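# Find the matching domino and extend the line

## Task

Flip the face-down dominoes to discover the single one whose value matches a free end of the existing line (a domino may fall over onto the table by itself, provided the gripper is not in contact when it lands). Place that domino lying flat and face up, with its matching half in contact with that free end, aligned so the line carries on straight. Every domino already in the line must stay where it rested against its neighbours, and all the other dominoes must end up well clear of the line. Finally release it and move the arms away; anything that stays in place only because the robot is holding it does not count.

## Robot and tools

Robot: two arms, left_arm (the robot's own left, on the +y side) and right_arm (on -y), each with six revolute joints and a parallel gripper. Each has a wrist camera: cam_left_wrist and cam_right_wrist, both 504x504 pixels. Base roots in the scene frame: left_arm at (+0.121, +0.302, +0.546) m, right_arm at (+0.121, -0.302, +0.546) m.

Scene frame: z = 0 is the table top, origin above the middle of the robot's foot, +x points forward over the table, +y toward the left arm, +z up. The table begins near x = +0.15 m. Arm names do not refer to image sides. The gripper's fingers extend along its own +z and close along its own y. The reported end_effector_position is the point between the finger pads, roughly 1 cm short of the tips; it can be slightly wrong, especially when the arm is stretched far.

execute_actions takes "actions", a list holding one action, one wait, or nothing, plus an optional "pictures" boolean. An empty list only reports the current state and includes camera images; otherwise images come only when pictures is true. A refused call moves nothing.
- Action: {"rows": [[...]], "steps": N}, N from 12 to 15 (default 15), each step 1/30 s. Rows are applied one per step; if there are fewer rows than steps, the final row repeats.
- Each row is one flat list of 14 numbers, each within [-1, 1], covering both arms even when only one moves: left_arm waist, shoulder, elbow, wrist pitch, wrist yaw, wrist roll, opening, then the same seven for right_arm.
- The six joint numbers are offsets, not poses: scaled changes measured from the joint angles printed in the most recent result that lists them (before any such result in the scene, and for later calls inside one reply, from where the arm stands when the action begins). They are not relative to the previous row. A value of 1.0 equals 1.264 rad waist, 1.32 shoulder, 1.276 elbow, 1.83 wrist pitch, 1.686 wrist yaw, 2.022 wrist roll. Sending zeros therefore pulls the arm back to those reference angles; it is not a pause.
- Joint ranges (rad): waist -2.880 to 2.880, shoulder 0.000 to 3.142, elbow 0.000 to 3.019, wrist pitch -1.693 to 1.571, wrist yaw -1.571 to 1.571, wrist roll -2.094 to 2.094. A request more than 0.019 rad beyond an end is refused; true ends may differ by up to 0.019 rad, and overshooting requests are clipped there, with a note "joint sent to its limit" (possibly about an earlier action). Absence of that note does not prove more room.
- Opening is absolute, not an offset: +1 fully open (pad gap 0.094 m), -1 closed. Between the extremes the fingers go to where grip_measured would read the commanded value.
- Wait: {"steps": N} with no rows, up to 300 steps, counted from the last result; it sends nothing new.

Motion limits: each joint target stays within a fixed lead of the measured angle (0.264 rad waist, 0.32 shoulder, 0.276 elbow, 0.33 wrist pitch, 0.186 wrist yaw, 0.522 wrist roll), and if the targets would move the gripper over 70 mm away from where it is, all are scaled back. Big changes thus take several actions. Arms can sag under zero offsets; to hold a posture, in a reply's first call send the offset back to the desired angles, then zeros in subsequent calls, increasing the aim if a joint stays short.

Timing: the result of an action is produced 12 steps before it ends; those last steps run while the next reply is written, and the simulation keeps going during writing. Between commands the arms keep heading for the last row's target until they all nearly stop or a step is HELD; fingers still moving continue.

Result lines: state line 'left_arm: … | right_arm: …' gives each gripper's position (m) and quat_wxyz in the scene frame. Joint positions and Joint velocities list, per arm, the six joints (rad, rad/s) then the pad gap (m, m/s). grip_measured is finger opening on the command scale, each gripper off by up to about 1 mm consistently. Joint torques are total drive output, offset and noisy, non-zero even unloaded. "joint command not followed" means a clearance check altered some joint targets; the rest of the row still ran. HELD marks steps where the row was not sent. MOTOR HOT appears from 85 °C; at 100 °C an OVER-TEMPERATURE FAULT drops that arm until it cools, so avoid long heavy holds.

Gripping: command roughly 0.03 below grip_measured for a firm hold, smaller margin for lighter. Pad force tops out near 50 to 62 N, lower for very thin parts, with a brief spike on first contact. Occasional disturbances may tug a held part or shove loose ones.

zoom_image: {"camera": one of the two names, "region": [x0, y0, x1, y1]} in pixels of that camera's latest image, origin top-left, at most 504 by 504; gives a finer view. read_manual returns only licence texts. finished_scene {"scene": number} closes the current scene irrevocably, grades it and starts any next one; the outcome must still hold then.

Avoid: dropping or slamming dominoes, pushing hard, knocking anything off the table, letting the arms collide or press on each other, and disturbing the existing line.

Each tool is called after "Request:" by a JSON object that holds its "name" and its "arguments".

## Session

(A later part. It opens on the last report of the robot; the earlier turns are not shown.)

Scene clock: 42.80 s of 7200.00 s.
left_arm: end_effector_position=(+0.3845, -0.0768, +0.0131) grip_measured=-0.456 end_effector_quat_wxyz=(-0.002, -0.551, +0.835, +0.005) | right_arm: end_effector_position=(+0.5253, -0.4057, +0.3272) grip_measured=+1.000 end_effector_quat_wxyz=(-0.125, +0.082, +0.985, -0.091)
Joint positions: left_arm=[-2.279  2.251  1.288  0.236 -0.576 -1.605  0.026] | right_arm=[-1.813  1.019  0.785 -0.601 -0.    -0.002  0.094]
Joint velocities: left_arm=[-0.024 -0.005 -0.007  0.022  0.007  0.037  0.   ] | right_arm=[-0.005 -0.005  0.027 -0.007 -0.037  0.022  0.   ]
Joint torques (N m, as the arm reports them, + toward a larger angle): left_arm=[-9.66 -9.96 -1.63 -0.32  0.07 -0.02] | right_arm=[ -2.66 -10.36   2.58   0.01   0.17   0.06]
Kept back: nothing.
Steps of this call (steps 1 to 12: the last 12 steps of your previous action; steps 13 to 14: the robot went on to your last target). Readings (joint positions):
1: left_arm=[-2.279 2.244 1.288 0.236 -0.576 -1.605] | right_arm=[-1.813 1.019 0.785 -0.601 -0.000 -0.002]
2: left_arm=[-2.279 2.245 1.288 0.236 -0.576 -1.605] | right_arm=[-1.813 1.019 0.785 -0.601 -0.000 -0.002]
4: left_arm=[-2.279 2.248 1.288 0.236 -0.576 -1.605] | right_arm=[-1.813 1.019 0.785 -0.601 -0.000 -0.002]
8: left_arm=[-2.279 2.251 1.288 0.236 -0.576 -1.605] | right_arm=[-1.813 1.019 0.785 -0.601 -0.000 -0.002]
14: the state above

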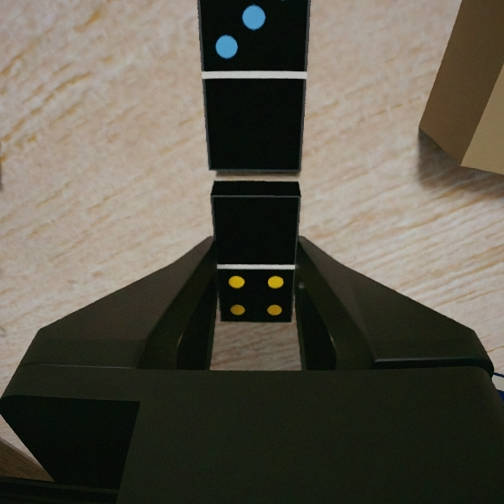

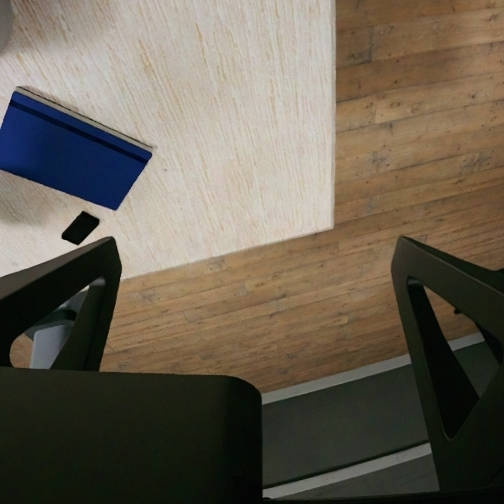

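Aligned; gap ~7 mm. Nudge waist.

Request:
{"name": "execute_actions", "arguments": {"actions": [{"rows":[[0.026,0,0.002,0,0,0,-0.485,0,0,0,0,0,0,1]]}]}}

Request:
{"name": "execute_actions", "arguments": {"actions": [{"steps":14}], "pictures": true}}

Scene clock: 43.20 s of 7200.00 s.
left_arm: end_effector_position=(+0.3847, -0.0761, +0.0127) grip_measured=-0.456 end_effector_quat_wxyz=(-0.001, -0.551, +0.835, +0.005) | right_arm: end_effector_position=(+0.5253, -0.4057, +0.3272) grip_measured=+1.000 end_effector_quat_wxyz=(-0.125, +0.082, +0.985, -0.091)
Joint positions: left_arm=[-2.278  2.251  1.288  0.236 -0.576 -1.605  0.026] | right_arm=[-1.813  1.019  0.785 -0.601 -0.    -0.002  0.094]
Joint velocities: left_arm=[ 0.024  0.005 -0.017 -0.017 -0.081 -0.066 -0.001] | right_arm=[-0.005 -0.005 -0.002  0.007  0.022  0.022  0.   ]
Joint torques (N m, as the arm reports them, + toward a larger angle): left_arm=[ -9.88 -11.31  -1.44  -0.36   0.01  -0.04] | right_arm=[ -2.8  -10.97   2.55  -0.09   0.14   0.12]
Steps of this call (steps 1 to 9: the robot went on to your last target; steps 10 to 12: the first 3 steps of this action). Readings (joint positions):
10: left_arm=[-2.279 2.251 1.288 0.236 -0.576 -1.605] | right_arm=[-1.813 1.019 0.785 -0.601 -0.000 -0.002]
11: left_arm=[-2.279 2.251 1.288 0.236 -0.576 -1.605] | right_arm=[-1.813 1.019 0.785 -0.601 -0.000 -0.002]
12: the state above

Scene clock: 43.67 s of 7200.00 s.
left_arm: end_effector_position=(+0.3856, -0.0737, +0.0114) grip_measured=-0.456 end_effector_quat_wxyz=(-0.001, -0.552, +0.834, +0.007) | right_arm: end_effector_position=(+0.5253, -0.4057, +0.3272) grip_measured=+1.000 end_effector_quat_wxyz=(-0.125, +0.082, +0.985, -0.091)
Joint positions: left_arm=[-2.274  2.251  1.288  0.236 -0.576 -1.605  0.026] | right_arm=[-1.813  1.019  0.785 -0.601 -0.    -0.002  0.094]
Joint velocities: left_arm=[ 0.005  0.005  0.007  0.002  0.066 -0.051 -0.   ] | right_arm=[-0.005 -0.005 -0.002  0.012 -0.007 -0.007  0.   ]
Joint torques (N m, as the arm reports them, + toward a larger angle): left_arm=[ -9.89 -11.08  -1.48  -0.17   0.08  -0.04] | right_arm=[ -2.73 -10.53   2.57  -0.02   0.15   0.05]
Kept back: nothing.
Steps of this call (steps 1 to 12: the last 12 steps of your previous action; steps 13 to 14: the robot went on to your last target). Readings (joint positions):
1: left_arm=[-2.277 2.251 1.288 0.236 -0.576 -1.605] | right_arm=[-1.813 1.019 0.785 -0.601 -0.000 -0.002]
2: left_arm=[-2.276 2.251 1.288 0.236 -0.576 -1.605] | right_arm=[-1.813 1.019 0.785 -0.601 -0.000 -0.002]
4: left_arm=[-2.275 2.251 1.288 0.236 -0.576 -1.605] | right_arm=[-1.813 1.019 0.785 -0.601 -0.000 -0.002]
8: left_arm=[-2.274 2.251 1.288 0.236 -0.576 -1.605] | right_arm=[-1.813 1.019 0.785 -0.601 -0.000 -0.002]
14: the state above

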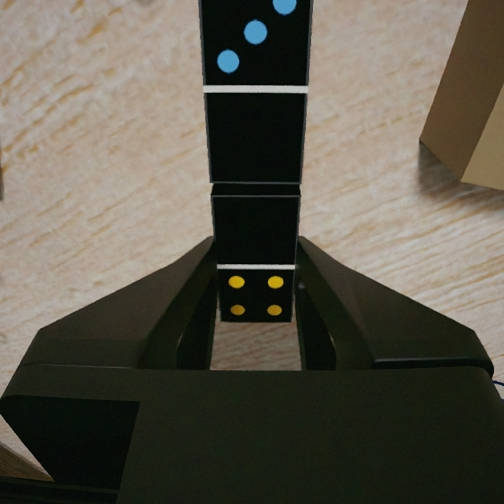

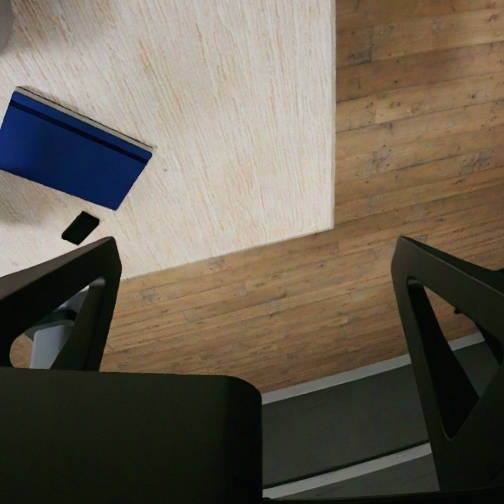

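Once more, a bit less.

Request:
{"name": "execute_actions", "arguments": {"actions": [{"rows":[[0.025,0,0.002,0,0,0,-0.485,0,0,0,0,0,0,1]]}]}}

Request:
{"name": "execute_actions", "arguments": {"actions": [{"steps":14}], "pictures": true}}

Request:
{"name": "zoom_image", "arguments": {"camera": "cam_left_wrist", "region": [170,90,340,260]}}

Scene clock: 44.17 s of 7200.00 s.
left_arm: end_effector_position=(+0.3856, -0.0737, +0.0114) grip_measured=-0.456 end_effector_quat_wxyz=(-0.001, -0.552, +0.834, +0.007) | right_arm: end_effector_position=(+0.5253, -0.4057, +0.3272) grip_measured=+1.000 end_effector_quat_wxyz=(-0.125, +0.082, +0.985, -0.091)
Joint positions: left_arm=[-2.274  2.251  1.288  0.236 -0.576 -1.605  0.026] | right_arm=[-1.813  1.019  0.785 -0.601 -0.    -0.002  0.094]
Joint velocities: left_arm=[ 0.005  0.005  0.002 -0.007 -0.037 -0.007 -0.   ] | right_arm=[-0.015 -0.015 -0.012  0.007 -0.007  0.066  0.   ]
Joint torques (N m, as the arm reports them, + toward a larger angle): left_arm=[ -8.89 -11.42  -1.44  -0.3    0.03  -0.03] | right_arm=[ -2.83 -10.29   2.6   -0.02   0.14   0.08]
Steps of this call (steps 1 to 12: the robot went on to your last target; steps 13 to 15: the first 3 steps of this action). Readings (joint positions):
13: left_arm=[-2.274 2.251 1.288 0.236 -0.576 -1.605] | right_arm=[-1.813 1.019 0.785 -0.601 -0.000 -0.002]
14: left_arm=[-2.274 2.251 1.288 0.236 -0.576 -1.605] | right_arm=[-1.813 1.019 0.785 -0.601 -0.000 -0.002]
15: the state above

Scene clock: 44.63 s of 7200.00 s.
left_arm: end_effector_position=(+0.3856, -0.0737, +0.0114) grip_measured=-0.456 end_effector_quat_wxyz=(-0.001, -0.552, +0.834, +0.007) | right_arm: end_effector_position=(+0.5253, -0.4057, +0.3272) grip_measured=+1.000 end_effector_quat_wxyz=(-0.125, +0.082, +0.985, -0.091)
Joint positions: left_arm=[-2.274  2.251  1.288  0.236 -0.576 -1.605  0.026] | right_arm=[-1.813  1.019  0.785 -0.601 -0.    -0.002  0.094]
Joint velocities: left_arm=[-0.015 -0.015  0.012  0.012 -0.007  0.022 -0.   ] | right_arm=[-0.005  0.005 -0.007 -0.002 -0.066  0.022  0.   ]
Joint torques (N m, as the arm reports them, + toward a larger angle): left_arm=[ -9.35 -11.    -1.34  -0.35   0.05  -0.04] | right_arm=[ -2.6  -10.4    2.59  -0.01   0.18   0.08]
Kept back: nothing.
Steps of this call (steps 1 to 12: the last 12 steps of your previous action; steps 13 to 14: the robot went on to your last target). Readings (joint positions):
1: left_arm=[-2.274 2.251 1.288 0.236 -0.576 -1.605] | right_arm=[-1.813 1.019 0.785 -0.601 -0.000 -0.002]
2: left_arm=[-2.274 2.251 1.288 0.236 -0.576 -1.605] | right_arm=[-1.813 1.019 0.785 -0.601 -0.000 -0.002]
4: left_arm=[-2.274 2.251 1.288 0.236 -0.576 -1.605] | right_arm=[-1.813 1.019 0.785 -0.601 -0.000 -0.002]
8: left_arm=[-2.274 2.251 1.288 0.236 -0.576 -1.605] | right_arm=[-1.813 1.019 0.785 -0.601 -0.000 -0.002]
14: the state above

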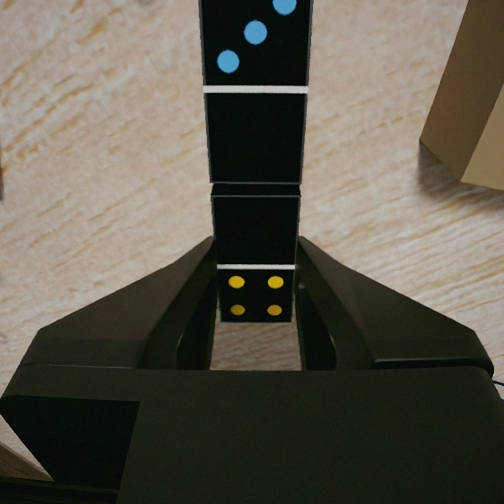

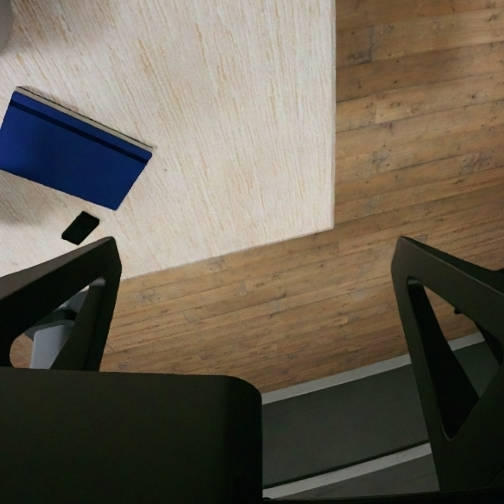

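Region (170, 90, 340, 260) of cam_left_wrist's 504x504 image, scaled by 2.965, with more detail than that image has.

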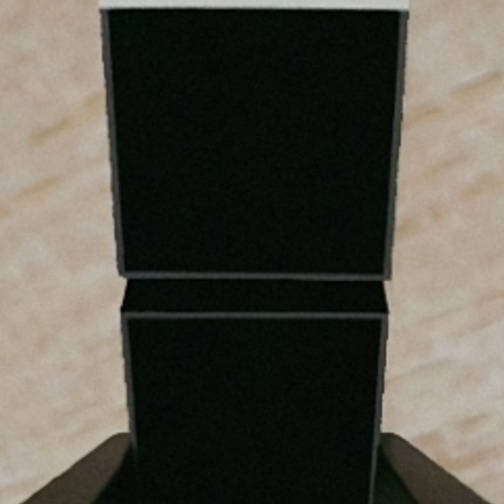

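On the table. Release, regrasp, slide with wrist yaw.

Request:
{"name": "execute_actions", "arguments": {"actions": [{"rows":[[0,0,0,0,0,0,-0.36,0,0,0,0,0,0,1],[0,0,0,0,0,0,-0.36,0,0,0,0,0,0,1],[0,0,0,0,0,0,-0.36,0,0,0,0,0,0,1],[0,0,0,0,0,0,-0.36,0,0,0,0,0,0,1],[0,0,0,0,0,0,-0.36,0,0,0,0,0,0,1],[0,0,0,0,0,0,-0.42,0,0,0,0,0,0,1],[0,0,0,0,0,0,-0.45,0,0,0,0,0,0,1],[0,0,0,0,0,0,-0.475,0,0,0,0,0,0,1],[0,0,0,0,0,0,-0.475,0,0,0,0,0,0,1],[0,0,0,0,0,0,-0.475,0,0,0,0,0,0,1],[0,0,0,0,0,0,-0.475,0,0,0,0,0,0,1],[0,0,0,0,-0.005,0,-0.475,0,0,0,0,0,0,1],[0,0,0,0,-0.008,0,-0.475,0,0,0,0,0,0,1],[0,0,0,0,-0.011,0,-0.475,0,0,0,0,0,0,1]]}]}}

Request:
{"name": "execute_actions", "arguments": {"actions": [{"steps":18}], "pictures": true}}

Request:
{"name": "zoom_image", "arguments": {"camera": "cam_left_wrist", "region": [170,90,340,260]}}

Scene clock: 45.30 s of 7200.00 s.
left_arm: end_effector_position=(+0.3856, -0.0737, +0.0114) grip_measured=-0.364 end_effector_quat_wxyz=(-0.001, -0.552, +0.834, +0.007) | right_arm: end_effector_position=(+0.5253, -0.4057, +0.3272) grip_measured=+1.000 end_effector_quat_wxyz=(-0.125, +0.082, +0.985, -0.091)
Joint positions: left_arm=[-2.274  2.251  1.288  0.236 -0.576 -1.605  0.03 ] | right_arm=[-1.813  1.019  0.785 -0.601 -0.    -0.002  0.094]
Joint velocities: left_arm=[-0.005 -0.005 -0.002 -0.002 -0.066 -0.066  0.004] | right_arm=[-0.005  0.005 -0.007 -0.002 -0.051  0.11   0.   ]
Joint torques (N m, as the arm reports them, + toward a larger angle): left_arm=[-11.88 -12.09  -1.69  -0.29   0.03   0.  ] | right_arm=[ -2.69 -10.65   2.57  -0.03   0.14   0.11]
Steps of this call (steps 1 to 15: the robot went on to your last target; steps 16 to 17: nothing new was sent; steps 18 to 20: the first 3 steps of this action). Readings (joint positions):
18: left_arm=[-2.274 2.251 1.288 0.236 -0.576 -1.605] | right_arm=[-1.813 1.019 0.785 -0.601 -0.000 -0.002]
19: left_arm=[-2.274 2.251 1.288 0.236 -0.576 -1.605] | right_arm=[-1.813 1.019 0.785 -0.601 -0.000 -0.002]
20: the state above

Scene clock: 45.90 s of 7200.00 s.
left_arm: end_effector_position=(+0.3866, -0.0714, +0.0115) grip_measured=-0.454 end_effector_quat_wxyz=(+0.006, -0.552, +0.834, +0.010) | right_arm: end_effector_position=(+0.5253, -0.4057, +0.3272) grip_measured=+1.000 end_effector_quat_wxyz=(-0.125, +0.082, +0.985, -0.091)
Joint positions: left_arm=[-2.274  2.251  1.288  0.236 -0.59  -1.605  0.026] | right_arm=[-1.813  1.019  0.785 -0.601 -0.    -0.002  0.094]
Joint velocities: left_arm=[-0.005 -0.005 -0.012 -0.002  0.022 -0.081 -0.001] | right_arm=[ 0.005  0.005  0.007 -0.012 -0.007 -0.007  0.   ]
Joint torques (N m, as the arm reports them, + toward a larger angle): left_arm=[-12.45 -10.86  -1.65  -0.24  -0.14  -0.05] | right_arm=[ -2.96 -10.88   2.75   0.07   0.14   0.08]
Kept back: nothing.
Steps of this call (steps 1 to 12: the last 12 steps of your previous action; steps 13 to 18: the robot went on to your last target). Readings (joint positions):
1: left_arm=[-2.274 2.251 1.288 0.236 -0.576 -1.605] | right_arm=[-1.813 1.019 0.785 -0.601 -0.000 -0.002]
2: left_arm=[-2.274 2.251 1.288 0.236 -0.576 -1.605] | right_arm=[-1.813 1.019 0.785 -0.601 -0.000 -0.002]
4: left_arm=[-2.274 2.251 1.288 0.236 -0.576 -1.605] | right_arm=[-1.813 1.019 0.785 -0.601 -0.000 -0.002]
8: left_arm=[-2.274 2.251 1.288 0.236 -0.576 -1.605] | right_arm=[-1.813 1.019 0.785 -0.601 -0.000 -0.002]
18: the state above

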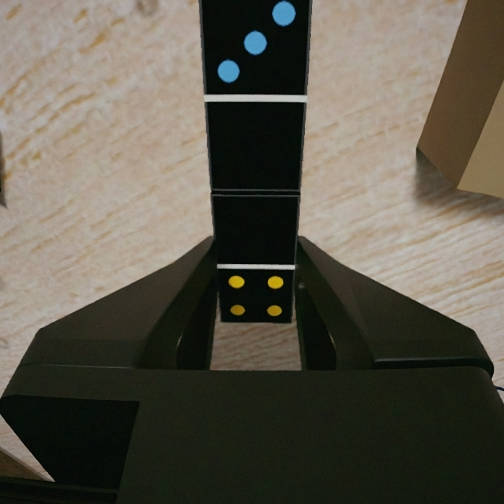

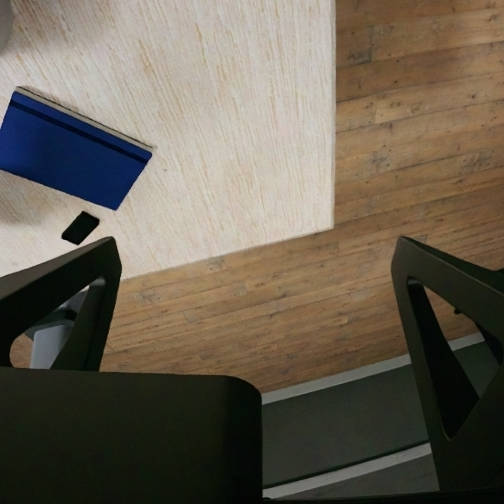

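Region (170, 90, 340, 260) of cam_left_wrist's 504x504 image, scaled by 2.965, with more detail than that image has.

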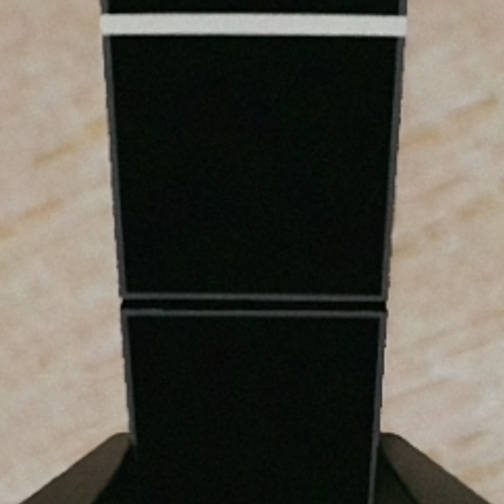

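Request:
{"name": "execute_actions", "arguments": {"actions": [{"rows":[[0,0,0,0,-0.005,0,-0.475,0,0,0,0,0,0,1],[0,0,0,0,-0.005,0,-0.475,0,0,0,0,0,0,1],[0,0,0,0,-0.005,0,-0.475,0,0,0,0,0,0,1],[0,0,0,0,-0.005,0,-0.475,0,0,0,0,0,0,1],[0,0,0,0,-0.005,0,-0.475,0,0,0,0,0,0,1],[0,0,0,0,-0.003,0,-0.42,0,0,0,0,0,0,1],[0,0,0,0,-0.003,0,-0.3,0,0,0,0,0,0,1],[0,0,0,0,-0.003,0,0.05,0,0,0,0,0,0,1]]}]}}

Request:
{"name": "execute_actions", "arguments": {"actions": [{"steps":13}], "pictures": true}}

Request:
{"name": "zoom_image", "arguments": {"camera": "cam_left_wrist", "region": [170,90,340,260]}}

Scene clock: 46.47 s of 7200.00 s.
left_arm: end_effector_position=(+0.3869, -0.0709, +0.0115) grip_measured=-0.454 end_effector_quat_wxyz=(+0.007, -0.552, +0.834, +0.011) | right_arm: end_effector_position=(+0.5253, -0.4057, +0.3272) grip_measured=+1.000 end_effector_quat_wxyz=(-0.125, +0.082, +0.985, -0.091)
Joint positions: left_arm=[-2.274  2.251  1.288  0.236 -0.594 -1.605  0.026] | right_arm=[-1.813  1.019  0.785 -0.601 -0.    -0.002  0.094]
Joint velocities: left_arm=[ 0.005  0.015 -0.007  0.022  0.007 -0.007  0.   ] | right_arm=[-0.015 -0.015 -0.002  0.002 -0.066  0.037  0.   ]
Joint torques (N m, as the arm reports them, + toward a larger angle): left_arm=[-11.94 -11.84  -1.51  -0.32  -0.21  -0.04] | right_arm=[ -2.81 -10.69   2.67  -0.03   0.15   0.08]
Steps of this call (steps 1 to 14: the robot went on to your last target; steps 15 to 17: the first 3 steps of this action). Readings (joint positions):
15: left_arm=[-2.274 2.251 1.288 0.236 -0.592 -1.605] | right_arm=[-1.813 1.019 0.785 -0.601 -0.000 -0.002]
16: left_arm=[-2.274 2.251 1.288 0.236 -0.593 -1.605] | right_arm=[-1.813 1.019 0.785 -0.601 -0.000 -0.002]
17: the state above

Scene clock: 46.90 s of 7200.00 s.
left_arm: end_effector_position=(+0.3869, -0.0709, +0.0115) grip_measured=+0.048 end_effector_quat_wxyz=(+0.007, -0.552, +0.834, +0.011) | right_arm: end_effector_position=(+0.5253, -0.4057, +0.3272) grip_measured=+1.000 end_effector_quat_wxyz=(-0.125, +0.082, +0.985, -0.091)
Joint positions: left_arm=[-2.274  2.251  1.288  0.236 -0.594 -1.605  0.049] | right_arm=[-1.813  1.019  0.785 -0.601 -0.    -0.002  0.094]
Joint velocities: left_arm=[-0.015 -0.005  0.002  0.007 -0.022 -0.139 -0.   ] | right_arm=[ 0.005 -0.005  0.012 -0.007 -0.037 -0.022  0.   ]
Joint torques (N m, as the arm reports them, + toward a larger angle): left_arm=[-12.32 -11.4   -1.44  -0.32  -0.07  -0.04] | right_arm=[ -2.77 -10.56   2.59  -0.05   0.17   0.06]
Kept back: nothing.
Steps of this call (steps 1 to 12: the last 12 steps of your previous action; step 13: the robot went on to your last target). Readings (joint positions):
1: left_arm=[-2.274 2.251 1.288 0.236 -0.594 -1.605] | right_arm=[-1.813 1.019 0.785 -0.601 -0.000 -0.002]
2: left_arm=[-2.274 2.251 1.288 0.236 -0.594 -1.605] | right_arm=[-1.813 1.019 0.785 -0.601 -0.000 -0.002]
4: left_arm=[-2.274 2.251 1.288 0.236 -0.594 -1.605] | right_arm=[-1.813 1.019 0.785 -0.601 -0.000 -0.002]
8: left_arm=[-2.274 2.251 1.288 0.236 -0.594 -1.605] | right_arm=[-1.813 1.019 0.785 -0.601 -0.000 -0.002]
13: the state above

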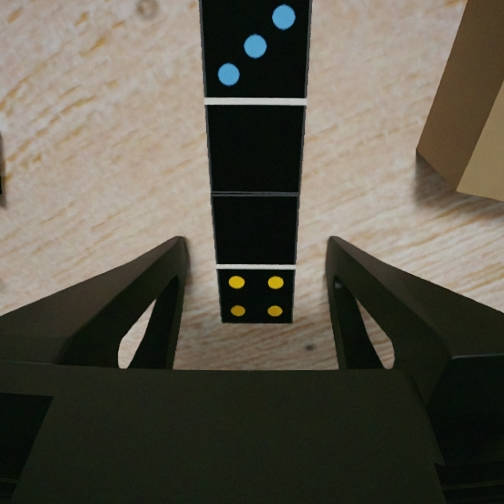

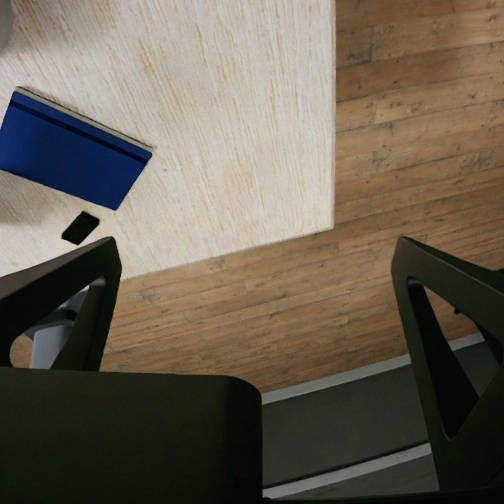

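Region (170, 90, 340, 260) of cam_left_wrist's 504x504 image, scaled by 2.965, with more detail than that image has.

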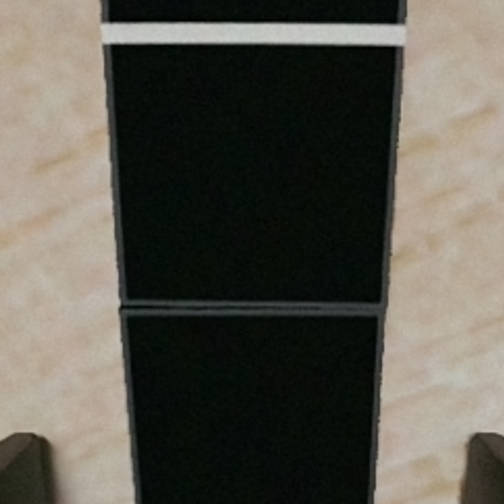

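Request:
{"name": "execute_actions", "arguments": {"actions": [{"rows":[[0,-0.025,-0.02,0,0,0,0.2,0,0,0,0,0,0,1],[0,-0.045,-0.04,0,0,0,0.2,0,0,0,0,0,0,1],[0,-0.065,-0.06,0,0,0,0.2,0,0,0,0,0,0,1],[0,-0.095,-0.09,0,0,0,0.2,0,0,0,0,0,0,1],[0,-0.13,-0.13,0,0,0,0.2,0,0,0,0,0,0,1],[0,-0.2,-0.2,0,0,0,0.2,0,0,0,0,0,0,1],[0,-0.4,-0.4,0,0,0,0.2,0,0,0,0,0,0,1]]}]}}

Request:
{"name": "execute_actions", "arguments": {"actions": [{"steps":25}], "pictures": true}}

Scene clock: 47.57 s of 7200.00 s.
left_arm: end_effector_position=(+0.3881, -0.0668, +0.0181) grip_measured=+0.195 end_effector_quat_wxyz=(+0.007, -0.551, +0.834, +0.012) | right_arm: end_effector_position=(+0.5253, -0.4057, +0.3272) grip_measured=+1.000 end_effector_quat_wxyz=(-0.125, +0.082, +0.985, -0.091)
Joint positions: left_arm=[-2.274  2.231  1.265  0.236 -0.594 -1.605  0.056] | right_arm=[-1.813  1.019  0.785 -0.601 -0.    -0.002  0.094]
Joint velocities: left_arm=[ 0.005 -0.425 -0.515  0.002  0.007 -0.037  0.006] | right_arm=[-0.015 -0.005 -0.017  0.002 -0.022 -0.051  0.   ]
Joint torques (N m, as the arm reports them, + toward a larger angle): left_arm=[-12.2  -15.7   -3.67  -0.14   0.05  -0.05] | right_arm=[ -2.73 -10.12   2.57   0.07   0.15   0.1 ]
Steps of this call (steps 1 to 15: the robot went on to your last target; steps 16 to 17: nothing new was sent; steps 18 to 20: the first 3 steps of this action). Readings (joint positions):
18: left_arm=[-2.274 2.249 1.286 0.236 -0.594 -1.605] | right_arm=[-1.813 1.019 0.785 -0.601 -0.000 -0.002]
19: left_arm=[-2.274 2.243 1.280 0.236 -0.594 -1.605] | right_arm=[-1.813 1.019 0.785 -0.601 -0.000 -0.002]
20: the state above

Scene clock: 48.40 s of 7200.00 s.
left_arm: end_effector_position=(+0.4250, +0.0301, +0.1790) grip_measured=+0.198 end_effector_quat_wxyz=(+0.015, -0.559, +0.829, +0.001) | right_arm: end_effector_position=(+0.5253, -0.4057, +0.3272) grip_measured=+1.000 end_effector_quat_wxyz=(-0.125, +0.082, +0.985, -0.091)
Joint positions: left_arm=[-2.274  1.716  0.783  0.236 -0.596 -1.605  0.056] | right_arm=[-1.813  1.019  0.785 -0.601 -0.    -0.002  0.094]
Joint velocities: left_arm=[-0.024 -0.015 -0.007 -0.007  0.007 -0.007  0.001] | right_arm=[-0.005 -0.005  0.022 -0.017 -0.051  0.037  0.   ]
Joint torques (N m, as the arm reports them, + toward a larger angle): left_arm=[ -7.24 -10.7   -1.72  -0.27   0.11  -0.01] | right_arm=[ -2.67 -10.52   2.67   0.05   0.14   0.07]
Kept back: nothing.
Steps of this call (steps 1 to 12: the last 12 steps of your previous action; steps 13 to 25: the robot went on to your last target). Readings (joint positions):
1: left_arm=[-2.274 2.211 1.242 0.236 -0.594 -1.605] | right_arm=[-1.813 1.019 0.785 -0.601 -0.000 -0.002]
2: left_arm=[-2.274 2.184 1.209 0.236 -0.593 -1.605] | right_arm=[-1.813 1.019 0.785 -0.601 -0.000 -0.002]
4: left_arm=[-2.274 2.095 1.109 0.236 -0.593 -1.605] | right_arm=[-1.813 1.019 0.785 -0.601 -0.000 -0.002]
8: left_arm=[-2.274 1.840 0.877 0.236 -0.593 -1.605] | right_arm=[-1.813 1.019 0.785 -0.601 -0.000 -0.002]
25: the state above

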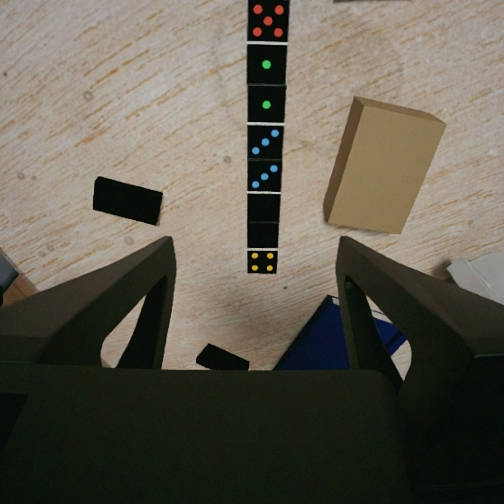

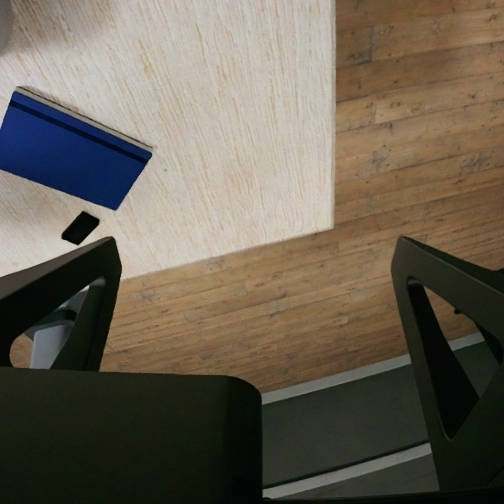

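Request:
{"name": "finished_scene", "arguments": {"scene": 2}}

The scene is finished: the task was done.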